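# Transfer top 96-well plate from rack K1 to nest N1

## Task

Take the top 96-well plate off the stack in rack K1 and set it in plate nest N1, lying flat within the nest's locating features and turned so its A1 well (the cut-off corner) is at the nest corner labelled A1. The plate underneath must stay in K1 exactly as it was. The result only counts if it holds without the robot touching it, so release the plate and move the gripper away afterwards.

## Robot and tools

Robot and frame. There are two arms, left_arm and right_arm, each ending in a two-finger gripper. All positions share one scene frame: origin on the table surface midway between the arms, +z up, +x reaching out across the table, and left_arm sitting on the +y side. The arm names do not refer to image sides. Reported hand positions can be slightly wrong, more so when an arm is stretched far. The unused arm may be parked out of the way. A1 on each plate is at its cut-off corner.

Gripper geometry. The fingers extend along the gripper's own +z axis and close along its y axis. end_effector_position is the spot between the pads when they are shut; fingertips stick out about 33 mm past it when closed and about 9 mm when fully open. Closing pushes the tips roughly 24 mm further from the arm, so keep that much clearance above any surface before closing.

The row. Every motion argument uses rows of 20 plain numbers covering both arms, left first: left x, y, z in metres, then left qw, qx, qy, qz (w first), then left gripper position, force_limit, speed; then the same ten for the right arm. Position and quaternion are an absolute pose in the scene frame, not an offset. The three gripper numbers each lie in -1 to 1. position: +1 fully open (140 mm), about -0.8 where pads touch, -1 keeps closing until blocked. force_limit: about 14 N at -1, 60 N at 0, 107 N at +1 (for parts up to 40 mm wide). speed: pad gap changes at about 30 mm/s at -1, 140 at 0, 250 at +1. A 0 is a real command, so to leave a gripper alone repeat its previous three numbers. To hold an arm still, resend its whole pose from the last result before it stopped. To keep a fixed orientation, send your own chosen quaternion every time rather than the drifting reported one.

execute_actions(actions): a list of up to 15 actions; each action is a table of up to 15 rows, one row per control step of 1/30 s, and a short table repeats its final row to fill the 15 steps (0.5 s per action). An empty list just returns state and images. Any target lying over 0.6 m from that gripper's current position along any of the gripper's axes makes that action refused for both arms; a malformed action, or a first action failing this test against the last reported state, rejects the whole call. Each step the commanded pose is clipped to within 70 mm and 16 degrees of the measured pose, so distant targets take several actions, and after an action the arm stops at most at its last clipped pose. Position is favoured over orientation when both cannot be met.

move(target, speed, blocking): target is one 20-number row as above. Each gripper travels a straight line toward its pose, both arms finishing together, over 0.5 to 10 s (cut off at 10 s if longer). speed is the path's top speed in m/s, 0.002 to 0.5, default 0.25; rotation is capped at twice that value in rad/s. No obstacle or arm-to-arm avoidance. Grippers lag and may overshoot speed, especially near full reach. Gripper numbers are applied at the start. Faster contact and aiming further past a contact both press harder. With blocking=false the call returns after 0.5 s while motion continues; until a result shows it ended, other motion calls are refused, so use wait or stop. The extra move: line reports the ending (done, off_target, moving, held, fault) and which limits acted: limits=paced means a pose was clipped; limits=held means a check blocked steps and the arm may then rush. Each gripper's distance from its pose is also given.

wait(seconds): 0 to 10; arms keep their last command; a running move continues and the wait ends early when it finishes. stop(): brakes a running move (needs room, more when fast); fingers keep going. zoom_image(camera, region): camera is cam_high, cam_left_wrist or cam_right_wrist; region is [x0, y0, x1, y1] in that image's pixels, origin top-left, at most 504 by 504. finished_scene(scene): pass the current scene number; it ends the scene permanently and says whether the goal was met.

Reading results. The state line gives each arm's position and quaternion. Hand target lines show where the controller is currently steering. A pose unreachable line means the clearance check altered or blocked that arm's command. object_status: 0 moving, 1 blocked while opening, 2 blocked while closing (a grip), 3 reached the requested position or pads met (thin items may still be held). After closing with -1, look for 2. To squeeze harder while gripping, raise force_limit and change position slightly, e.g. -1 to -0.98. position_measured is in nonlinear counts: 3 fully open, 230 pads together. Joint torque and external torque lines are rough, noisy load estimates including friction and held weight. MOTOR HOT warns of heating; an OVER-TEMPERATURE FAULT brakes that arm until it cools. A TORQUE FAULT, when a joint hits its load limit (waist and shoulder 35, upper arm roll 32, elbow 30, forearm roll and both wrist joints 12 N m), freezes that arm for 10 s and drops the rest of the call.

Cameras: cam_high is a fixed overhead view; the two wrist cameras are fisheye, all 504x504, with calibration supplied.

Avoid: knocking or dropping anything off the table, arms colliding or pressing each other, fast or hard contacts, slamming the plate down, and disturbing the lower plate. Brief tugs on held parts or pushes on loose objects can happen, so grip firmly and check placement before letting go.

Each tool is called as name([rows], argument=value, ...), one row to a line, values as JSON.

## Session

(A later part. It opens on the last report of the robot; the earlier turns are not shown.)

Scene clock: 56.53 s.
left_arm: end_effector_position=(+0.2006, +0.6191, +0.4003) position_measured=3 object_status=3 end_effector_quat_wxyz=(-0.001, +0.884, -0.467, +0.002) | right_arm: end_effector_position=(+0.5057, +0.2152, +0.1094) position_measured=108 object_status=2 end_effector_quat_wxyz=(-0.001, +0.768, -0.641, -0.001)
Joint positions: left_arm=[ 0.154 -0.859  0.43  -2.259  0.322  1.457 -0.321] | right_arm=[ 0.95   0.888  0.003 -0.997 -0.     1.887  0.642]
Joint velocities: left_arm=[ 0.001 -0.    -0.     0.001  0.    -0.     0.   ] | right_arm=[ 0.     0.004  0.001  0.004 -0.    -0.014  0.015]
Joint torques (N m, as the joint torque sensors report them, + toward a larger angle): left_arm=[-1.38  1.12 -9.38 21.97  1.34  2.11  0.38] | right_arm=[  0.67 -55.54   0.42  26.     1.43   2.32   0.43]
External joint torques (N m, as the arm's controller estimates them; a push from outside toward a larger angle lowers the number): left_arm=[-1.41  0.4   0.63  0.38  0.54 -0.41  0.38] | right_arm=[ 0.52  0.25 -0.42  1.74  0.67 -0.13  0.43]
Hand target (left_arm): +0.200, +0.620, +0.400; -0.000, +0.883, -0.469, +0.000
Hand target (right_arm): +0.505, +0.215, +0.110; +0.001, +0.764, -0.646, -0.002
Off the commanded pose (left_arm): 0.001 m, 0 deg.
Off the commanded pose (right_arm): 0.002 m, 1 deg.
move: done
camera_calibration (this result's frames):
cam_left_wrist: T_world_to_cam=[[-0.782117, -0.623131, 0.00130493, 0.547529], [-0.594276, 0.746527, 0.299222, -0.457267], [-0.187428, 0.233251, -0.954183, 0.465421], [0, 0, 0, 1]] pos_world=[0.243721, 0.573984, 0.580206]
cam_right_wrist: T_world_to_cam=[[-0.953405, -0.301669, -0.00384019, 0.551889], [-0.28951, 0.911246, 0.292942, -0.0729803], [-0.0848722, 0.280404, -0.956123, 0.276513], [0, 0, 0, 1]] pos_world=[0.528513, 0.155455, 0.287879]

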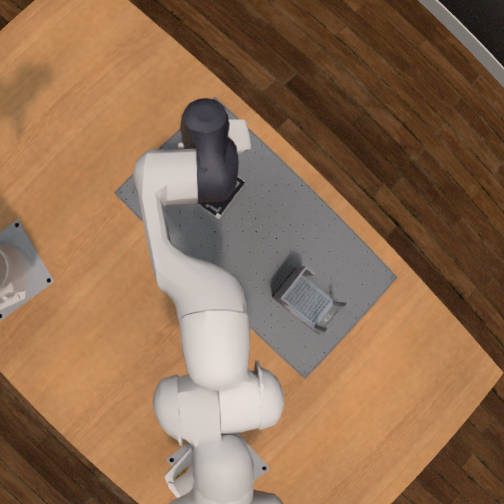

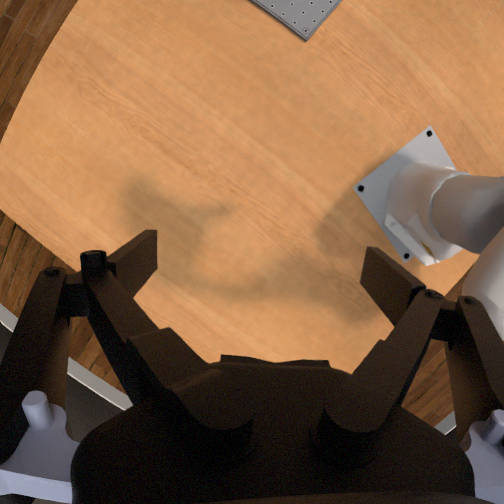

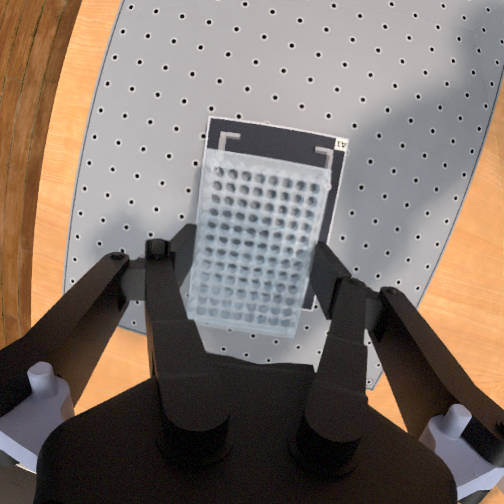

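zoom_image(camera="cam_right_wrist", region=[175,280,315,350])

move(target=[0.2,0.62,0.4,0,0.883,-0.469,0,1,0,0,0.48,0.18,0.11,0,0.996,0.087,0,-1,-0.2,-1], speed=0.4)

move(target=[0.2,0.62,0.4,0,0.883,-0.469,0,1,0,0,0.501,0.20,0.09,0,0.646,0.763,0,-1,-0.2,-1], speed=0.4)

move(target=[0.2,0.62,0.4,0,0.883,-0.469,0,1,0,0,0.501,0.20,0.07,0,0.646,0.763,0,-1,-0.2,-1], speed=0.04)

zoom_image(camera="cam_right_wrist", region=[140,110,380,350])

Region (175, 280, 315, 350) of cam_right_wrist's 504x504 image, scaled by 3.600, with more detail than that image has.

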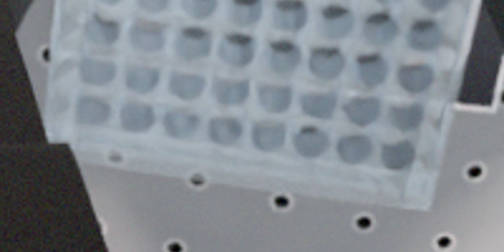

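Scene clock: 67.60 s.
left_arm: end_effector_position=(+0.2006, +0.6192, +0.4003) position_measured=3 object_status=3 end_effector_quat_wxyz=(-0.000, +0.884, -0.467, +0.002) | right_arm: end_effector_position=(+0.4809, +0.1797, +0.1101) position_measured=108 object_status=2 end_effector_quat_wxyz=(-0.001, +0.997, +0.076, -0.002)
Joint positions: left_arm=[ 0.154 -0.859  0.43  -2.259  0.322  1.457 -0.321] | right_arm=[ 0.522  0.783  0.605 -1.322 -0.446  1.968 -0.69 ]
Joint velocities: left_arm=[ 0.002  0.     0.     0.001 -0.002 -0.001 -0.002] | right_arm=[-0.001 -0.    -0.    -0.002  0.    -0.    -0.029]
Joint torques (N m, as the joint torque sensors report them, + toward a larger angle): left_arm=[-1.22  1.15 -9.76 21.64  1.35  2.11  0.4 ] | right_arm=[ -0.87 -48.95  14.33  22.28  -0.1    2.34  -0.3 ]
External joint torques (N m, as the arm's controller estimates them; a push from outside toward a larger angle lowers the number): left_arm=[-1.27  0.39  0.21  0.08  0.54 -0.4   0.4 ] | right_arm=[-0.72  0.14  2.11  0.33 -0.86 -0.18 -0.3 ]
Hand target (left_arm): +0.200, +0.620, +0.400; -0.000, +0.883, -0.469, +0.000
Hand target (right_arm): +0.482, +0.178, +0.110; +0.000, +0.996, +0.084, -0.002
Off the commanded pose (left_arm): 0.001 m, 0 deg.
Off the commanded pose (right_arm): 0.001 m, 1 deg.
move: done
camera_calibration (this result's frames):
cam_left_wrist: T_world_to_cam=[[-0.782141, -0.6231, 0.00135645, 0.547513], [-0.594228, 0.746552, 0.299254, -0.457328], [-0.187478, 0.233253, -0.954173, 0.465439], [0, 0, 0, 1]] pos_world=[0.243734, 0.574009, 0.580224]
cam_right_wrist: T_world_to_cam=[[0.274029, -0.961701, -0.00621406, 0.0462267], [-0.918704, -0.263677, 0.294038, 0.465561], [-0.284415, -0.074866, -0.955774, 0.444813], [0, 0, 0, 1]] pos_world=[0.541556, 0.200515, 0.288535]

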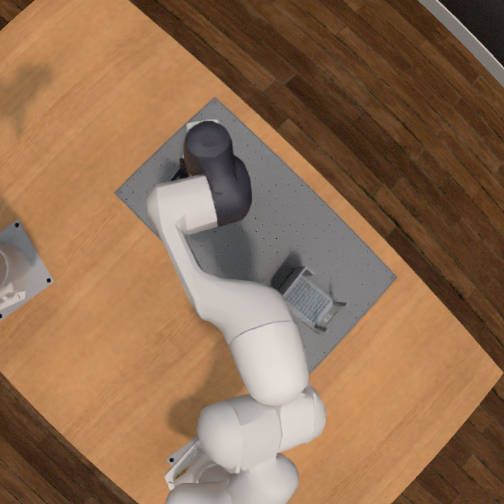

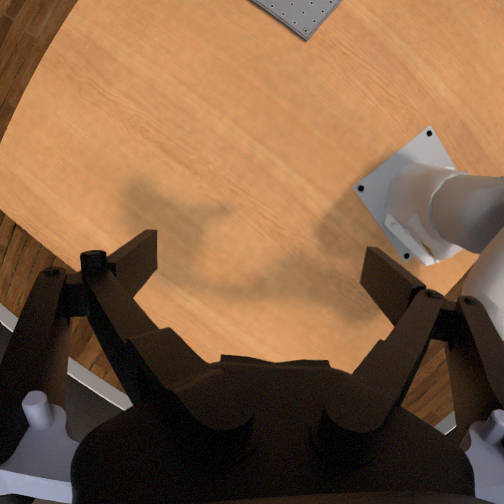

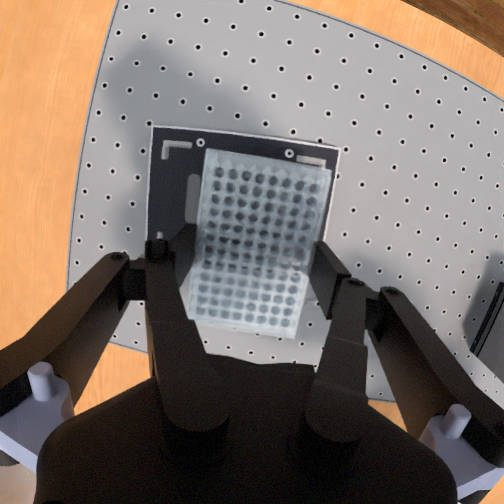

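Scene clock: 70.77 s.
left_arm: end_effector_position=(+0.2006, +0.6192, +0.4003) position_measured=3 object_status=3 end_effector_quat_wxyz=(-0.000, +0.884, -0.467, +0.002) | right_arm: end_effector_position=(+0.5020, +0.1966, +0.0881) position_measured=108 object_status=2 end_effector_quat_wxyz=(-0.002, +0.655, +0.756, -0.002)
Joint positions: left_arm=[ 0.154 -0.859  0.43  -2.259  0.322  1.457 -0.321] | right_arm=[ 0.384  1.101  1.023 -1.107 -0.888  1.782 -2.135]
Joint velocities: left_arm=[-0.001 -0.001  0.    -0.     0.     0.    -0.002] | right_arm=[ 0.003  0.    -0.     0.004  0.    -0.005 -0.031]
Joint torques (N m, as the joint torque sensors report them, + toward a larger angle): left_arm=[-1.01  1.27 -9.83 21.65  1.37  2.13  0.39] | right_arm=[  1.7  -50.03  22.28  17.18   0.14   2.37  -0.39]
External joint torques (N m, as the arm's controller estimates them; a push from outside toward a larger angle lowers the number): left_arm=[-1.01  0.52  0.21  0.07  0.57 -0.39  0.39] | right_arm=[ 1.7   0.25  1.76  1.59 -0.75 -0.12 -0.39]
Hand target (left_arm): +0.200, +0.620, +0.400; -0.000, +0.883, -0.469, +0.000
Hand target (right_arm): +0.501, +0.197, +0.089; -0.001, +0.647, +0.762, -0.002
Off the commanded pose (left_arm): 0.001 m, 0 deg.
Off the commanded pose (right_arm): 0.004 m, 1 deg.
move: off_target (right_arm)
camera_calibration (this result's frames):
cam_left_wrist: T_world_to_cam=[[-0.782138, -0.623103, 0.00135891, 0.547517], [-0.594231, 0.74655, 0.299254, -0.457332], [-0.187481, 0.233251, -0.954172, 0.465445], [0, 0, 0, 1]] pos_world=[0.243736, 0.574015, 0.58023]
cam_right_wrist: T_world_to_cam=[[0.963859, 0.266256, -0.00915544, -0.530904], [0.257351, -0.921635, 0.290446, 0.0351521], [0.0688949, -0.282305, -0.956848, 0.294553], [0, 0, 0, 1]] pos_world=[0.482377, 0.256908, 0.266772]

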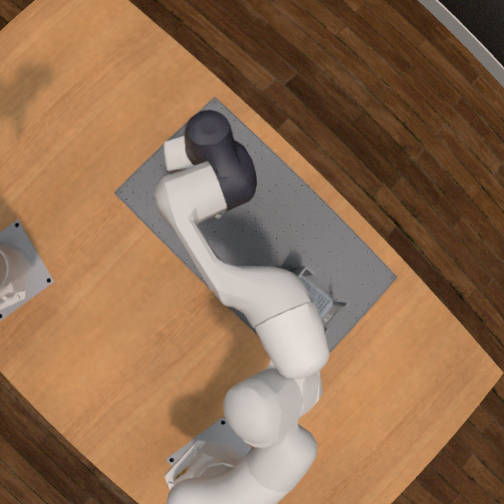

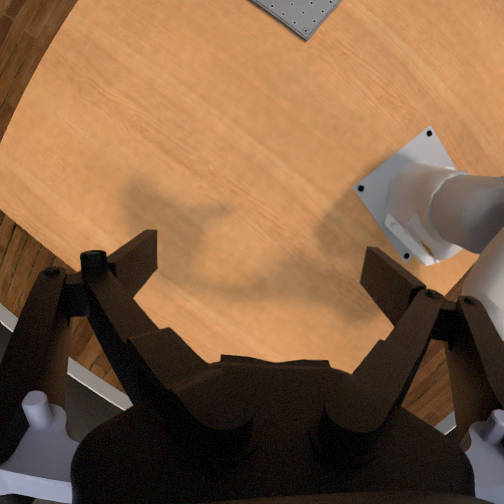

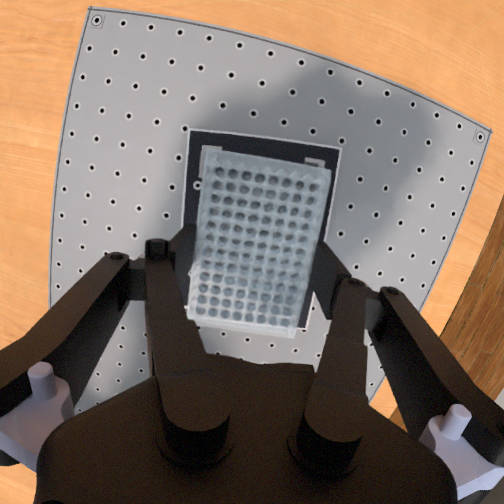

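Scene clock: 71.53 s.
left_arm: end_effector_position=(+0.2006, +0.6192, +0.4003) position_measured=3 object_status=3 end_effector_quat_wxyz=(-0.000, +0.884, -0.467, +0.002) | right_arm: end_effector_position=(+0.5012, +0.1983, +0.0704) position_measured=108 object_status=2 end_effector_quat_wxyz=(-0.001, +0.651, +0.759, -0.002)
Joint positions: left_arm=[ 0.154 -0.859  0.43  -2.259  0.322  1.457 -0.321] | right_arm=[ 0.386  1.124  1.017 -1.114 -0.906  1.805 -2.136]
Joint velocities: left_arm=[-0.001  0.001  0.     0.002  0.001 -0.001 -0.001] | right_arm=[ 0.    -0.002 -0.    -0.    -0.009  0.009 -0.001]
Joint torques (N m, as the joint torque sensors report them, + toward a larger angle): left_arm=[-1.03  1.5  -9.64 21.71  1.33  2.16  0.39] | right_arm=[  1.33 -50.31  21.79  14.79  -0.13   3.08  -0.36]
External joint torques (N m, as the arm's controller estimates them; a push from outside toward a larger angle lowers the number): left_arm=[-1.    0.74  0.42  0.12  0.53 -0.37  0.39] | right_arm=[ 1.2   0.35  0.89 -0.55 -1.01  0.58 -0.36]
Hand target (left_arm): +0.200, +0.620, +0.400; -0.000, +0.883, -0.469, +0.000
Hand target (right_arm): +0.501, +0.200, +0.070; +0.000, +0.646, +0.763, -0.000
Off the commanded pose (left_arm): 0.001 m, 0 deg.
Off the commanded pose (right_arm): 0.002 m, 1 deg.
move: done
camera_calibration (this result's frames):
cam_left_wrist: T_world_to_cam=[[-0.782138, -0.623104, 0.00135969, 0.547519], [-0.594232, 0.746549, 0.299255, -0.457332], [-0.187482, 0.23325, -0.954172, 0.465447], [0, 0, 0, 1]] pos_world=[0.243736, 0.574017, 0.580231]
cam_right_wrist: T_world_to_cam=[[0.96111, 0.276028, -0.00869455, -0.531332], [0.266513, -0.918806, 0.291147, 0.0368672], [0.0723762, -0.282141, -0.956639, 0.276386], [0, 0, 0, 1]] pos_world=[0.48084, 0.258517, 0.249048]

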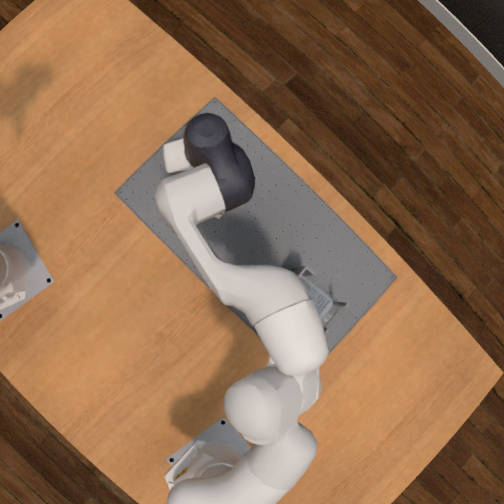

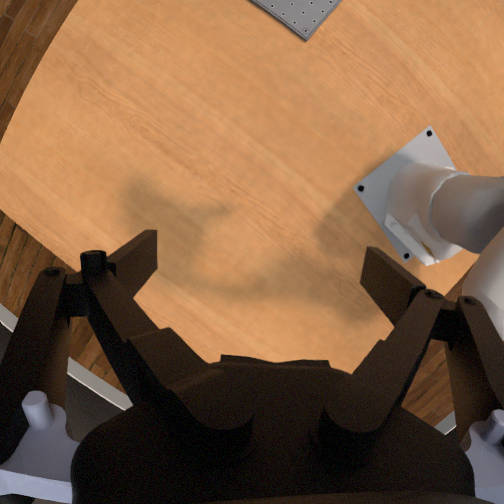

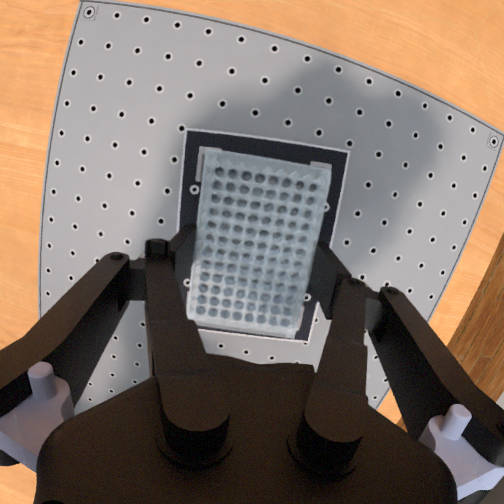

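Region (140, 110, 380, 350) of cam_right_wrist's 504x504 image, scaled by 2.100, with more detail than that image has.

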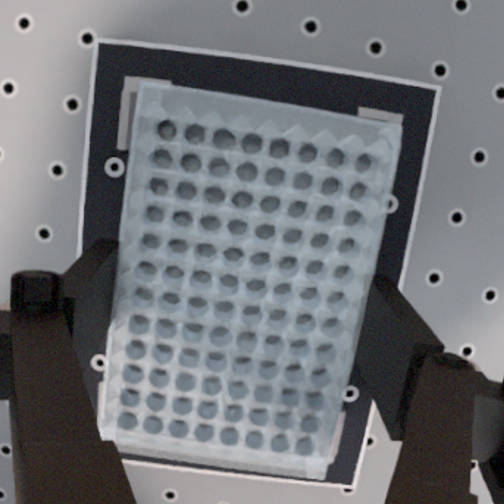

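zoom_image(camera="cam_right_wrist", region=[285,145,345,205])

zoom_image(camera="cam_right_wrist", region=[175,280,235,340])

move(target=[0.2,0.62,0.4,0,0.883,-0.469,0,1,0,0,0.4985,0.198,0.064,0,0.636,0.7717,0,-1,-0.2,-1], speed=0.02)

zoom_image(camera="cam_right_wrist", region=[140,110,380,350])

Region (285, 145, 345, 205) of cam_right_wrist's 504x504 image, scaled by 8.400, with more detail than that image has.

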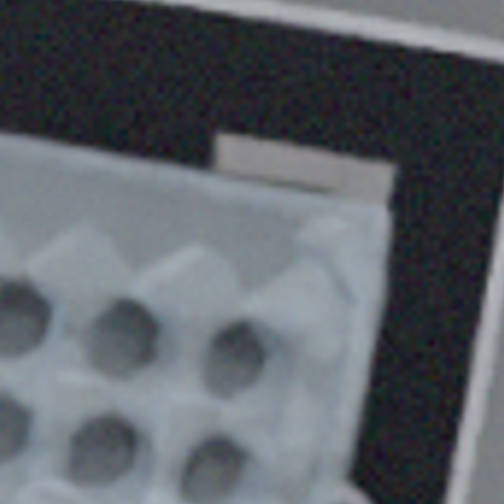

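Region (175, 280, 235, 340) of cam_right_wrist's 504x504 image, scaled by 8.400, with more detail than that image has.

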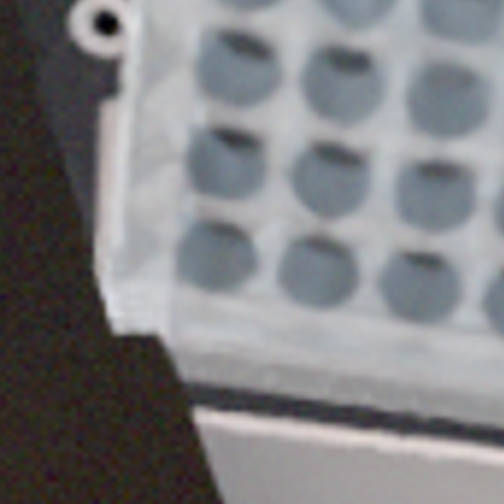

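Scene clock: 78.00 s.
left_arm: end_effector_position=(+0.2006, +0.6192, +0.4003) position_measured=3 object_status=3 end_effector_quat_wxyz=(-0.000, +0.884, -0.467, +0.002) | right_arm: end_effector_position=(+0.4967, +0.1986, +0.0637) position_measured=108 object_status=2 end_effector_quat_wxyz=(-0.001, +0.640, +0.768, -0.002)
Joint positions: left_arm=[ 0.154 -0.859  0.431 -2.259  0.322  1.457 -0.321] | right_arm=[ 0.378  1.124  1.017 -1.141 -0.912  1.822 -2.15 ]
Joint velocities: left_arm=[-0.002 -0.001  0.    -0.     0.001  0.    -0.   ] | right_arm=[-0.002 -0.003  0.    -0.003  0.     0.007 -0.01 ]
Joint torques (N m, as the joint torque sensors report them, + toward a larger angle): left_arm=[-0.84  1.16 -9.66 21.77  1.37  2.11  0.39] | right_arm=[ -1.51 -50.54  22.68  13.92  -0.06   3.03  -0.34]
External joint torques (N m, as the arm's controller estimates them; a push from outside toward a larger angle lowers the number): left_arm=[-0.81  0.47  0.4   0.15  0.57 -0.42  0.39] | right_arm=[-1.48 -0.26  1.51 -1.43 -0.94  0.52 -0.34]
Hand target (left_arm): +0.200, +0.620, +0.400; -0.000, +0.883, -0.469, +0.000
Hand target (right_arm): +0.499, +0.198, +0.064; +0.000, +0.636, +0.772, -0.000
Off the commanded pose (left_arm): 0.001 m, 0 deg.
Off the commanded pose (right_arm): 0.002 m, 1 deg.
move: done
camera_calibration (this result's frames):
cam_left_wrist: T_world_to_cam=[[-0.782134, -0.623108, 0.00137333, 0.547522], [-0.594232, 0.746547, 0.299259, -0.457344], [-0.187496, 0.233244, -0.954171, 0.465461], [0, 0, 0, 1]] pos_world=[0.24374, 0.574029, 0.580241]
cam_right_wrist: T_world_to_cam=[[0.953076, 0.30262, -0.00816189, -0.528486], [0.291772, -0.911056, 0.291282, 0.026267], [0.0807118, -0.279995, -0.956602, 0.265843], [0, 0, 0, 1]] pos_world=[0.474567, 0.258296, 0.242342]

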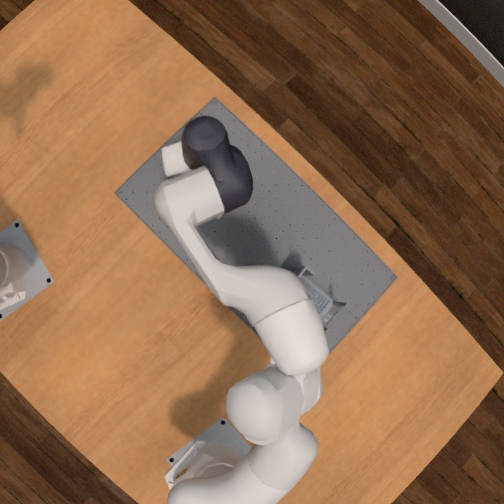

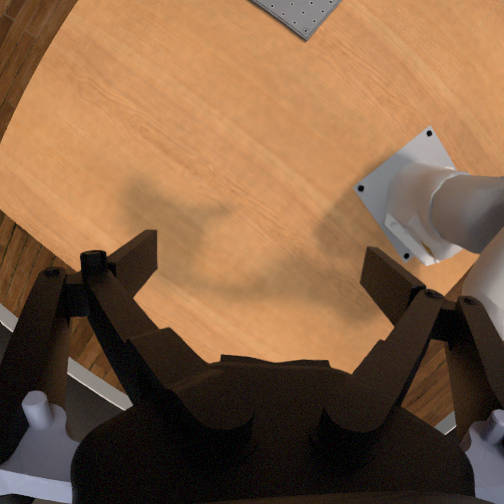

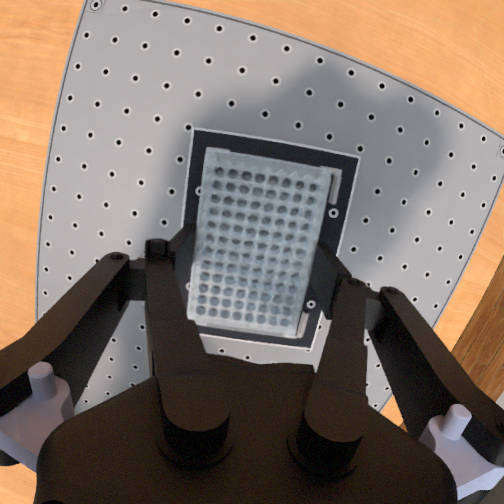

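Region (140, 110, 380, 350) of cam_right_wrist's 504x504 image, scaled by 2.100, with more detail than that image has.

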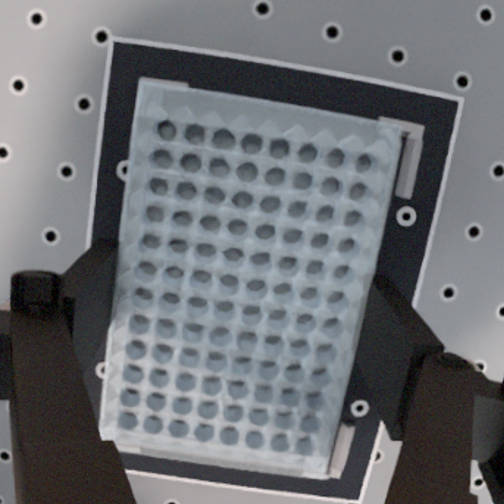

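execute_actions([
  [[0.2,0.62,0.4,0,0.883,-0.469,0,1,0,0,0.497,0.198,0.085,0,0.636,0.7717,0,-1,-0.2,-1]],
])

move(target=[0.2,0.62,0.4,0,0.883,-0.469,0,1,0,0,0.49,0.19,0.10,0,0.996,0.087,0,-1,-0.2,-1], speed=0.4)

move(target=[0.2,0.62,0.4,0,0.883,-0.469,0,1,0,0,0.501,0.20,0.09,0,0.765,-0.644,0,-1,-0.2,-1], speed=0.4)

move(target=[0.2,0.62,0.4,0,0.883,-0.469,0,1,0,0,0.501,0.20,0.066,0,0.765,-0.644,0,-1,-0.2,-1], speed=0.03)

zoom_image(camera="cam_right_wrist", region=[140,110,380,350])

Scene clock: 85.57 s.
left_arm: end_effector_position=(+0.2006, +0.6192, +0.4003) position_measured=3 object_status=3 end_effector_quat_wxyz=(-0.000, +0.884, -0.467, +0.002) | right_arm: end_effector_position=(+0.4971, +0.1996, +0.0852) position_measured=108 object_status=2 end_effector_quat_wxyz=(+0.002, +0.638, +0.770, +0.002)
Joint positions: left_arm=[ 0.154 -0.859  0.431 -2.259  0.322  1.457 -0.321] | right_arm=[ 0.374  1.097  1.032 -1.14  -0.905  1.8   -2.156]
Joint velocities: left_arm=[-0.001 -0.    -0.001 -0.001  0.    -0.001  0.   ] | right_arm=[-0.002  0.003 -0.     0.002 -0.001 -0.01  -0.002]
Joint torques (N m, as the joint torque sensors report them, + toward a larger angle): left_arm=[-1.02  1.29 -9.74 21.58  1.37  2.13  0.42] | right_arm=[ -1.92 -49.59  23.03  15.72   1.58   2.29  -0.33]
External joint torques (N m, as the arm's controller estimates them; a push from outside toward a larger angle lowers the number): left_arm=[-1.    0.56  0.33  0.    0.58 -0.39  0.42] | right_arm=[-1.79  0.18  2.09  0.14  0.72 -0.22 -0.33]
Hand target (left_arm): +0.200, +0.620, +0.400; -0.000, +0.883, -0.469, +0.000
Hand target (right_arm): +0.497, +0.198, +0.085; -0.000, +0.636, +0.772, +0.000
Off the commanded pose (left_arm): 0.001 m, 0 deg.
Off the commanded pose (right_arm): 0.002 m, 0 deg.
camera_calibration (this result's frames):
cam_left_wrist: T_world_to_cam=[[-0.782133, -0.623109, 0.00138523, 0.547524], [-0.594229, 0.746547, 0.299264, -0.457355], [-0.187509, 0.233241, -0.954169, 0.465471], [0, 0, 0, 1]] pos_world=[0.243743, 0.574037, 0.580249]
cam_right_wrist: T_world_to_cam=[[0.951075, 0.308957, 0.00158295, -0.530164], [0.295091, -0.909885, 0.291601, 0.0188336], [0.0915324, -0.276867, -0.956539, 0.28063], [0, 0, 0, 1]] pos_world=[0.472981, 0.258632, 0.263781]

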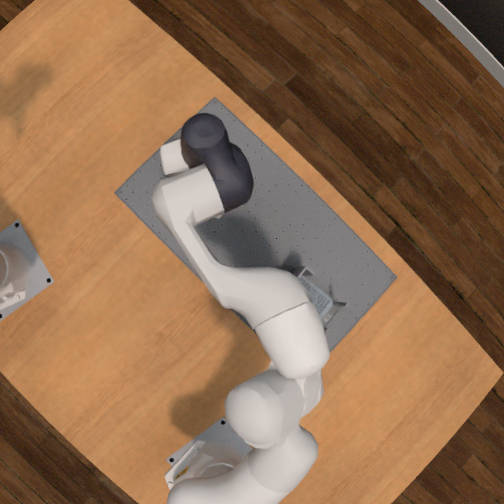

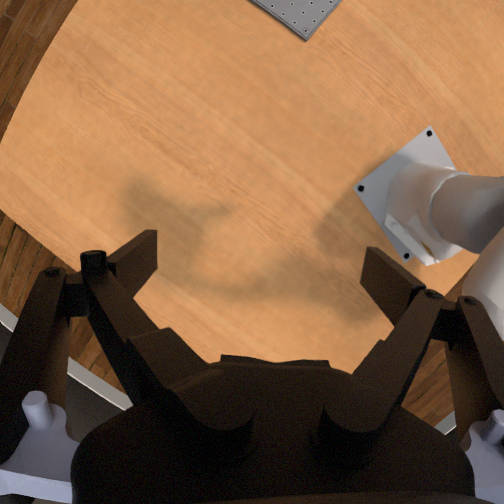

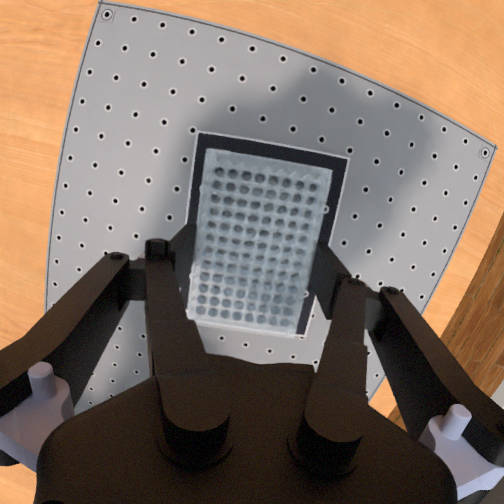

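Scene clock: 88.67 s.
left_arm: end_effector_position=(+0.2006, +0.6192, +0.4003) position_measured=3 object_status=3 end_effector_quat_wxyz=(-0.000, +0.884, -0.467, +0.002) | right_arm: end_effector_position=(+0.4909, +0.1906, +0.1010) position_measured=108 object_status=2 end_effector_quat_wxyz=(+0.000, +0.995, +0.097, +0.002)
Joint positions: left_arm=[ 0.154 -0.859  0.431 -2.259  0.322  1.457 -0.321] | right_arm=[ 0.547  0.849  0.61  -1.235 -0.484  1.945 -0.726]
Joint velocities: left_arm=[ 0.001  0.     0.    -0.001  0.     0.    -0.001] | right_arm=[ 0.    -0.001  0.001 -0.003 -0.001  0.004  0.032]
Joint torques (N m, as the joint torque sensors report them, + toward a larger angle): left_arm=[-0.93  1.37 -9.48 21.89  1.34  2.15  0.37] | right_arm=[  1.45 -51.95  12.88  20.73   1.45   3.22   0.37]
External joint torques (N m, as the arm's controller estimates them; a push from outside toward a larger angle lowers the number): left_arm=[-0.97  0.66  0.53  0.31  0.54 -0.37  0.37] | right_arm=[ 1.39 -1.1   0.09 -0.99  0.68  0.69  0.37]
Hand target (left_arm): +0.200, +0.620, +0.400; -0.000, +0.883, -0.469, +0.000
Hand target (right_arm): +0.490, +0.192, +0.101; -0.001, +0.996, +0.089, +0.002
Off the commanded pose (left_arm): 0.001 m, 0 deg.
Off the commanded pose (right_arm): 0.001 m, 1 deg.
move: done
camera_calibration (this result's frames):
cam_left_wrist: T_world_to_cam=[[-0.782132, -0.623111, 0.00138647, 0.547526], [-0.59423, 0.746547, 0.299264, -0.457357], [-0.18751, 0.23324, -0.954169, 0.465474], [0, 0, 0, 1]] pos_world=[0.243744, 0.57404, 0.580252]
cam_right_wrist: T_world_to_cam=[[0.31433, -0.949311, -0.00240058, 0.0313328], [-0.909009, -0.301713, 0.287528, 0.483495], [-0.273677, -0.0881964, -0.957769, 0.437199], [0, 0, 0, 1]] pos_world=[0.549304, 0.21418, 0.279793]

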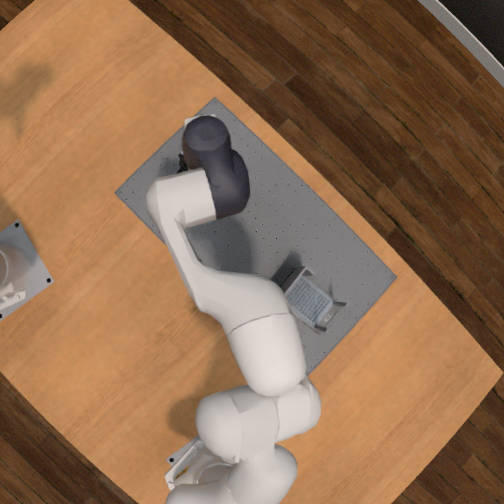

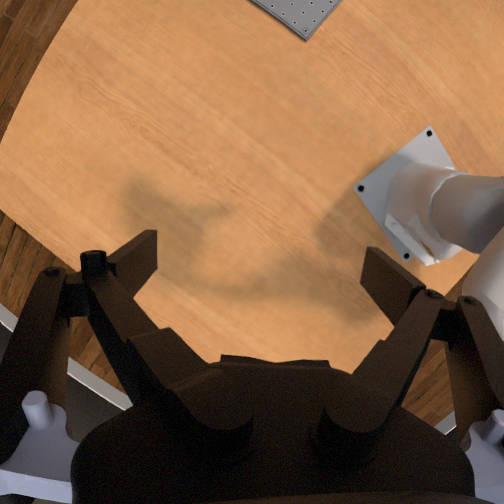

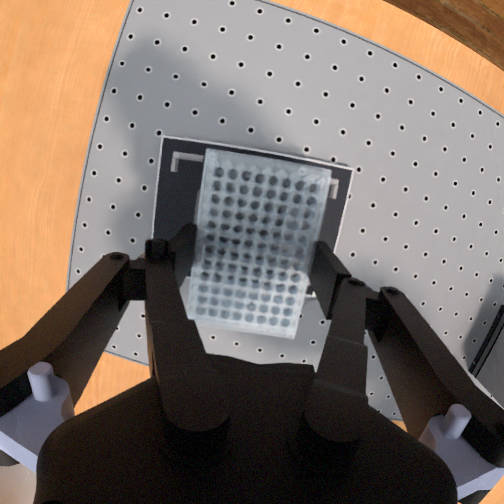

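Scene clock: 91.73 s.
left_arm: end_effector_position=(+0.2006, +0.6192, +0.4003) position_measured=3 object_status=3 end_effector_quat_wxyz=(-0.000, +0.884, -0.467, +0.002) | right_arm: end_effector_position=(+0.5001, +0.1999, +0.0893) position_measured=108 object_status=2 end_effector_quat_wxyz=(+0.001, +0.772, -0.636, +0.002)
Joint positions: left_arm=[ 0.154 -0.859  0.431 -2.259  0.322  1.457 -0.321] | right_arm=[ 0.932  0.828  0.022 -1.154 -0.021  1.981  0.632]
Joint velocities: left_arm=[-0.001 -0.001  0.    -0.    -0.001  0.     0.001] | right_arm=[ 0.002  0.001  0.     0.001  0.    -0.     0.03 ]
Joint torques (N m, as the joint torque sensors report them, + toward a larger angle): left_arm=[-1.17  1.21 -9.6  21.79  1.35  2.13  0.37] | right_arm=[  1.54 -54.56   0.39  25.82   1.52   3.01   0.36]
External joint torques (N m, as the arm's controller estimates them; a push from outside toward a larger angle lowers the number): left_arm=[-1.15  0.5   0.46  0.25  0.56 -0.38  0.37] | right_arm=[ 1.36  0.2  -0.81  1.66  0.8   0.55  0.36]
Hand target (left_arm): +0.200, +0.620, +0.400; -0.000, +0.883, -0.469, +0.000
Hand target (right_arm): +0.500, +0.202, +0.090; -0.002, +0.767, -0.642, +0.001
Off the commanded pose (left_arm): 0.001 m, 0 deg.
Off the commanded pose (right_arm): 0.001 m, 1 deg.
move: done
camera_calibration (this result's frames):
cam_left_wrist: T_world_to_cam=[[-0.782132, -0.623111, 0.00138948, 0.547526], [-0.594229, 0.746547, 0.299265, -0.457359], [-0.187513, 0.23324, -0.954169, 0.465476], [0, 0, 0, 1]] pos_world=[0.243745, 0.574042, 0.580254]
cam_right_wrist: T_world_to_cam=[[-0.949315, -0.314289, -0.00482602, 0.542409], [-0.302347, 0.908831, 0.287424, -0.0473381], [-0.085948, 0.274315, -0.957791, 0.263025], [0, 0, 0, 1]] pos_world=[0.523211, 0.141344, 0.268147]

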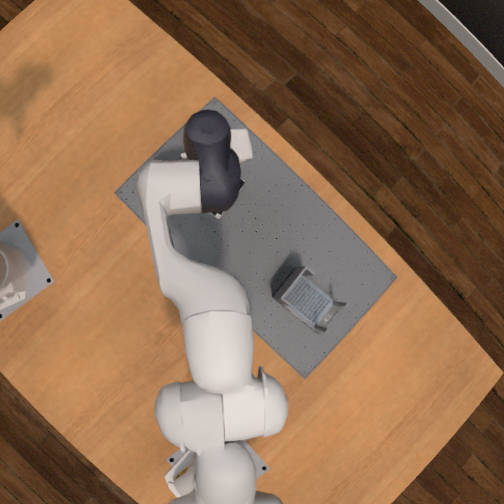

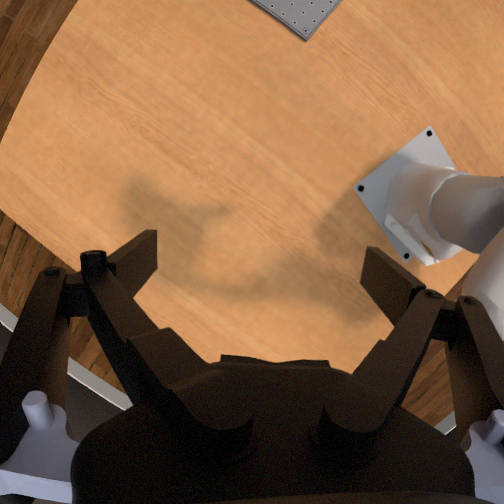

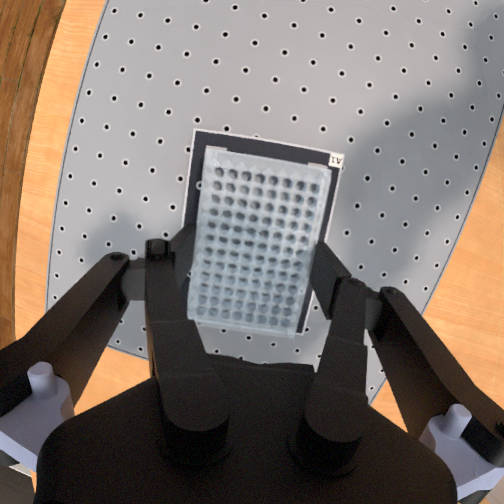

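Scene clock: 92.80 s.
left_arm: end_effector_position=(+0.2006, +0.6192, +0.4003) position_measured=3 object_status=3 end_effector_quat_wxyz=(-0.000, +0.884, -0.467, +0.002) | right_arm: end_effector_position=(+0.4996, +0.2002, +0.0662) position_measured=108 object_status=2 end_effector_quat_wxyz=(+0.002, +0.769, -0.639, +0.001)
Joint positions: left_arm=[ 0.154 -0.859  0.431 -2.259  0.322  1.457 -0.321] | right_arm=[ 0.932  0.855  0.022 -1.166 -0.02   2.018  0.641]
Joint velocities: left_arm=[-0.    -0.    -0.     0.    -0.001 -0.001  0.001] | right_arm=[-0.    -0.002 -0.002  0.001  0.     0.011  0.007]
Joint torques (N m, as the joint torque sensors report them, + toward a larger angle): left_arm=[-1.22  1.11 -9.77 21.73  1.33  2.1   0.36] | right_arm=[ -0.8  -55.07   0.59  23.77   1.52   3.09   0.43]
External joint torques (N m, as the arm's controller estimates them; a push from outside toward a larger angle lowers the number): left_arm=[-1.22  0.38  0.27  0.14  0.54 -0.42  0.36] | right_arm=[-0.67  0.24 -0.46 -0.35  0.82  0.63  0.43]
Hand target (left_arm): +0.200, +0.620, +0.400; -0.000, +0.883, -0.469, +0.000
Hand target (right_arm): +0.501, +0.200, +0.066; +0.000, +0.765, -0.644, +0.000
Off the commanded pose (left_arm): 0.001 m, 0 deg.
Off the commanded pose (right_arm): 0.001 m, 1 deg.
move: done
camera_calibration (this result's frames):
cam_left_wrist: T_world_to_cam=[[-0.782132, -0.623111, 0.00139003, 0.547526], [-0.594229, 0.746547, 0.299266, -0.45736], [-0.187513, 0.233239, -0.954169, 0.465477], [0, 0, 0, 1]] pos_world=[0.243745, 0.574043, 0.580255]
cam_right_wrist: T_world_to_cam=[[-0.952048, -0.305942, -0.00210582, 0.541534], [-0.293579, 0.911597, 0.287754, -0.0461063], [-0.0861162, 0.274574, -0.957702, 0.240757], [0, 0, 0, 1]] pos_world=[0.522763, 0.141603, 0.244981]

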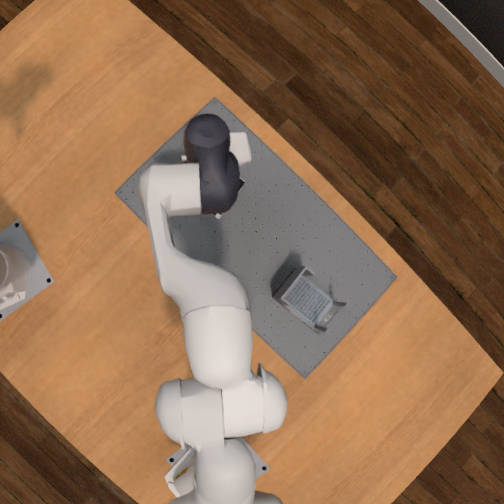

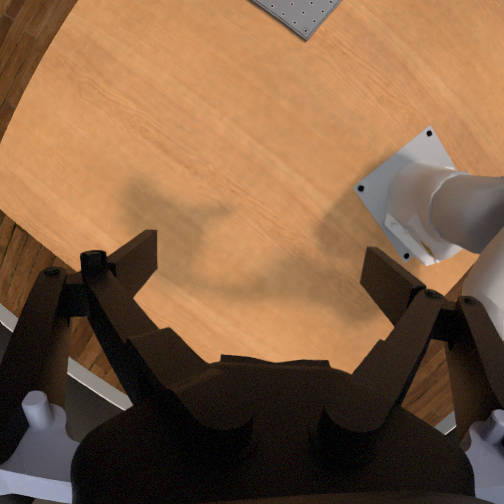

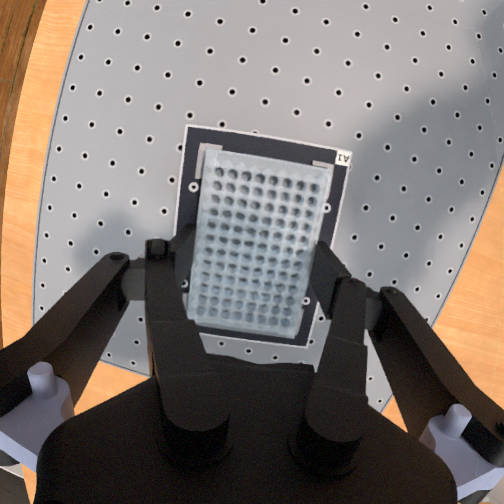

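Region (140, 110, 380, 350) of cam_right_wrist's 504x504 image, scaled by 2.100, with more detail than that image has.

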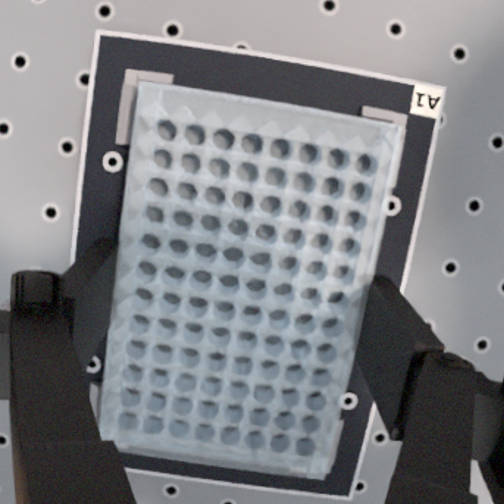

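move(target=[0.2,0.62,0.4,0,0.883,-0.469,0,1,0,0,0.5025,0.20,0.062,0,0.767,-0.6416,0,-1,-0.2,-1], speed=0.01)

zoom_image(camera="cam_right_wrist", region=[140,110,380,350])

Scene clock: 96.93 s.
left_arm: end_effector_position=(+0.2006, +0.6192, +0.4003) position_measured=3 object_status=3 end_effector_quat_wxyz=(-0.000, +0.884, -0.467, +0.002) | right_arm: end_effector_position=(+0.5001, +0.2003, +0.0617) position_measured=108 object_status=2 end_effector_quat_wxyz=(+0.002, +0.768, -0.640, +0.001)
Joint positions: left_arm=[ 0.154 -0.859  0.431 -2.259  0.322  1.457 -0.321] | right_arm=[ 0.931  0.863  0.022 -1.165 -0.02   2.024  0.643]
Joint velocities: left_arm=[-0.     0.    -0.001  0.001 -0.    -0.     0.001] | right_arm=[-0.001 -0.001  0.    -0.     0.001  0.002 -0.001]
Joint torques (N m, as the joint torque sensors report them, + toward a larger angle): left_arm=[-1.02  0.91 -9.85 21.59  1.35  2.13  0.36] | right_arm=[ -1.74 -54.72   1.71  25.09   1.21   3.09  -0.02]
External joint torques (N m, as the arm's controller estimates them; a push from outside toward a larger angle lowers the number): left_arm=[-1.    0.18  0.24 -0.02  0.56 -0.39  0.36] | right_arm=[-1.86  0.57  0.51  1.06  0.5   0.64 -0.02]
Hand target (left_arm): +0.200, +0.620, +0.400; -0.000, +0.883, -0.469, +0.000
Hand target (right_arm): +0.503, +0.200, +0.062; -0.000, +0.767, -0.642, +0.000
Off the commanded pose (left_arm): 0.001 m, 0 deg.
Off the commanded pose (right_arm): 0.002 m, 0 deg.
move: done
camera_calibration (this result's frames):
cam_left_wrist: T_world_to_cam=[[-0.782132, -0.623112, 0.00139567, 0.547529], [-0.594228, 0.746547, 0.299268, -0.457367], [-0.18752, 0.233238, -0.954168, 0.465484], [0, 0, 0, 1]] pos_world=[0.243747, 0.574049, 0.580261]
cam_right_wrist: T_world_to_cam=[[-0.952863, -0.303397, -0.0016386, 0.54185], [-0.29102, 0.912439, 0.287684, -0.0462305], [-0.0857872, 0.2746, -0.957724, 0.236295], [0, 0, 0, 1]] pos_world=[0.523126, 0.141692, 0.240493]

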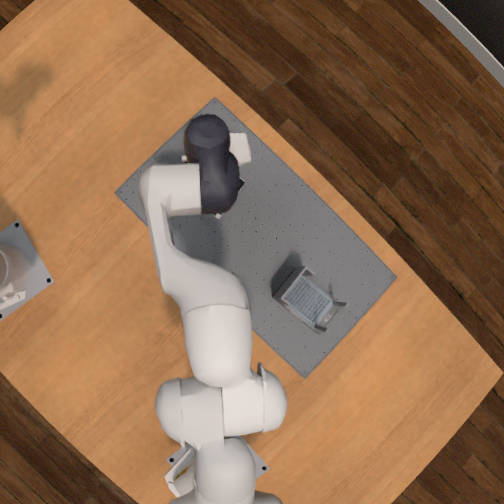

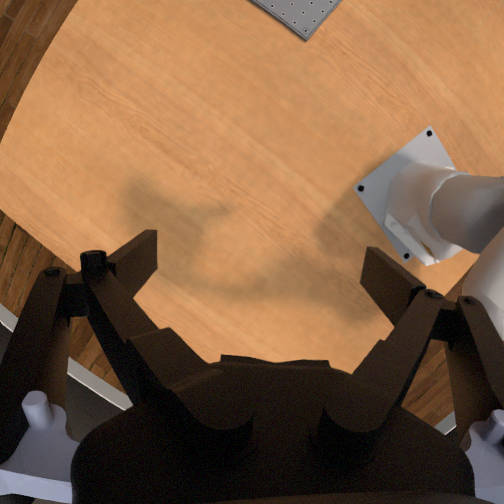

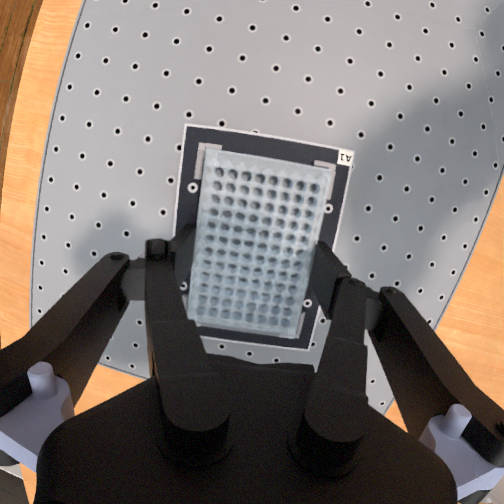

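Region (140, 110, 380, 350) of cam_right_wrist's 504x504 image, scaled by 2.100, with more detail than that image has.

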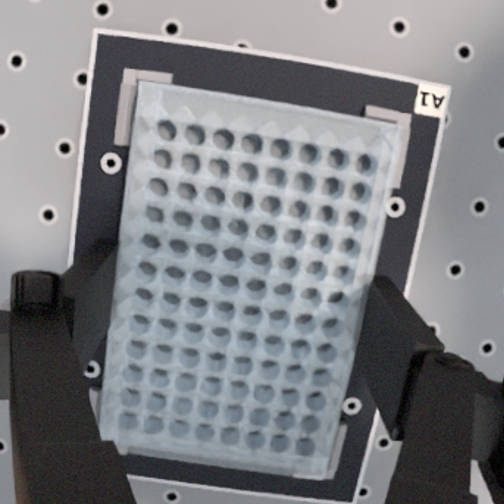

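move(target=[0.2,0.62,0.4,0,0.883,-0.469,0,1,0,0,0.5037,0.200,0.0605,0,0.7735,-0.6338,0,-1,-0.2,-1], speed=0.01)

zoom_image(camera="cam_right_wrist", region=[140,110,380,350])

Scene clock: 102.57 s.
left_arm: end_effector_position=(+0.2006, +0.6192, +0.4003) position_measured=3 object_status=3 end_effector_quat_wxyz=(-0.000, +0.884, -0.467, +0.002) | right_arm: end_effector_position=(+0.5011, +0.2009, +0.0607) position_measured=108 object_status=2 end_effector_quat_wxyz=(+0.001, +0.772, -0.636, +0.000)
Joint positions: left_arm=[ 0.154 -0.859  0.431 -2.259  0.322  1.457 -0.321] | right_arm=[ 0.93   0.868  0.023 -1.159 -0.02   2.024  0.632]
Joint velocities: left_arm=[-0.     0.001 -0.001 -0.002 -0.    -0.001  0.   ] | right_arm=[-0.001  0.001 -0.001  0.002 -0.001  0.    -0.011]
Joint torques (N m, as the joint torque sensors report them, + toward a larger angle): left_arm=[-0.93  1.16 -9.89 21.67  1.35  2.15  0.39] | right_arm=[ -2.11 -54.29   2.35  25.79   0.59   2.98  -0.27]
External joint torques (N m, as the arm's controller estimates them; a push from outside toward a larger angle lowers the number): left_arm=[-0.92  0.37  0.13  0.15  0.56 -0.36  0.39] | right_arm=[-2.03  1.06  1.23  1.76 -0.11  0.52 -0.26]
Hand target (left_arm): +0.200, +0.620, +0.400; -0.000, +0.883, -0.469, +0.000
Hand target (right_arm): +0.504, +0.200, +0.061; -0.000, +0.773, -0.634, +0.000
Off the commanded pose (left_arm): 0.001 m, 0 deg.
Off the commanded pose (right_arm): 0.003 m, 0 deg.
move: done
camera_calibration (this result's frames):
cam_left_wrist: T_world_to_cam=[[-0.782129, -0.623114, 0.00140124, 0.54753], [-0.594229, 0.746546, 0.299268, -0.45737], [-0.187525, 0.233234, -0.954168, 0.46549], [0, 0, 0, 1]] pos_world=[0.243747, 0.574054, 0.580265]
cam_right_wrist: T_world_to_cam=[[-0.949847, -0.312708, -0.00215809, 0.543427], [-0.299929, 0.909036, 0.289301, -0.0411198], [-0.0885049, 0.275439, -0.957236, 0.236448], [0, 0, 0, 1]] pos_world=[0.524767, 0.142186, 0.239405]

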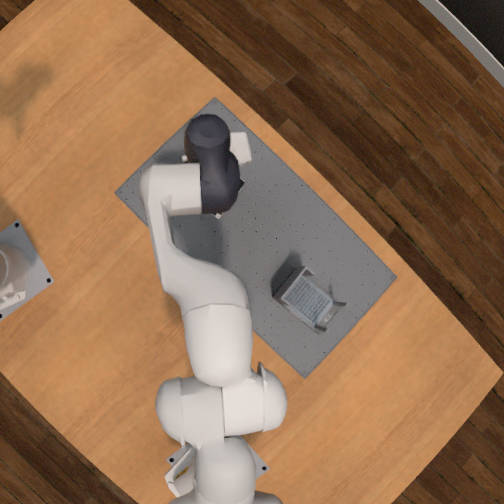

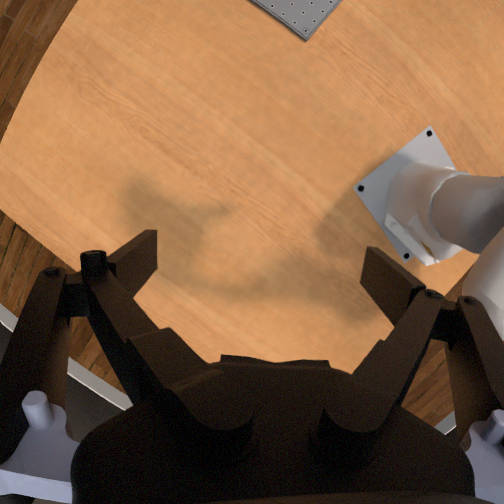

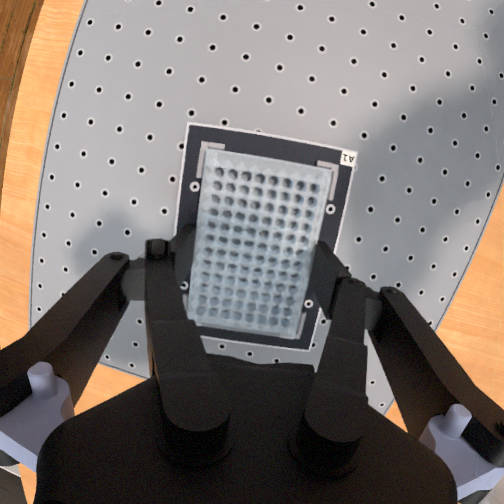

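Region (140, 110, 380, 350) of cam_right_wrist's 504x504 image, scaled by 2.100, with more detail than that image has.

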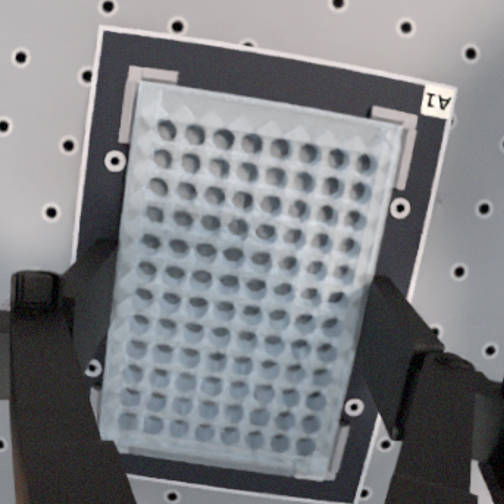

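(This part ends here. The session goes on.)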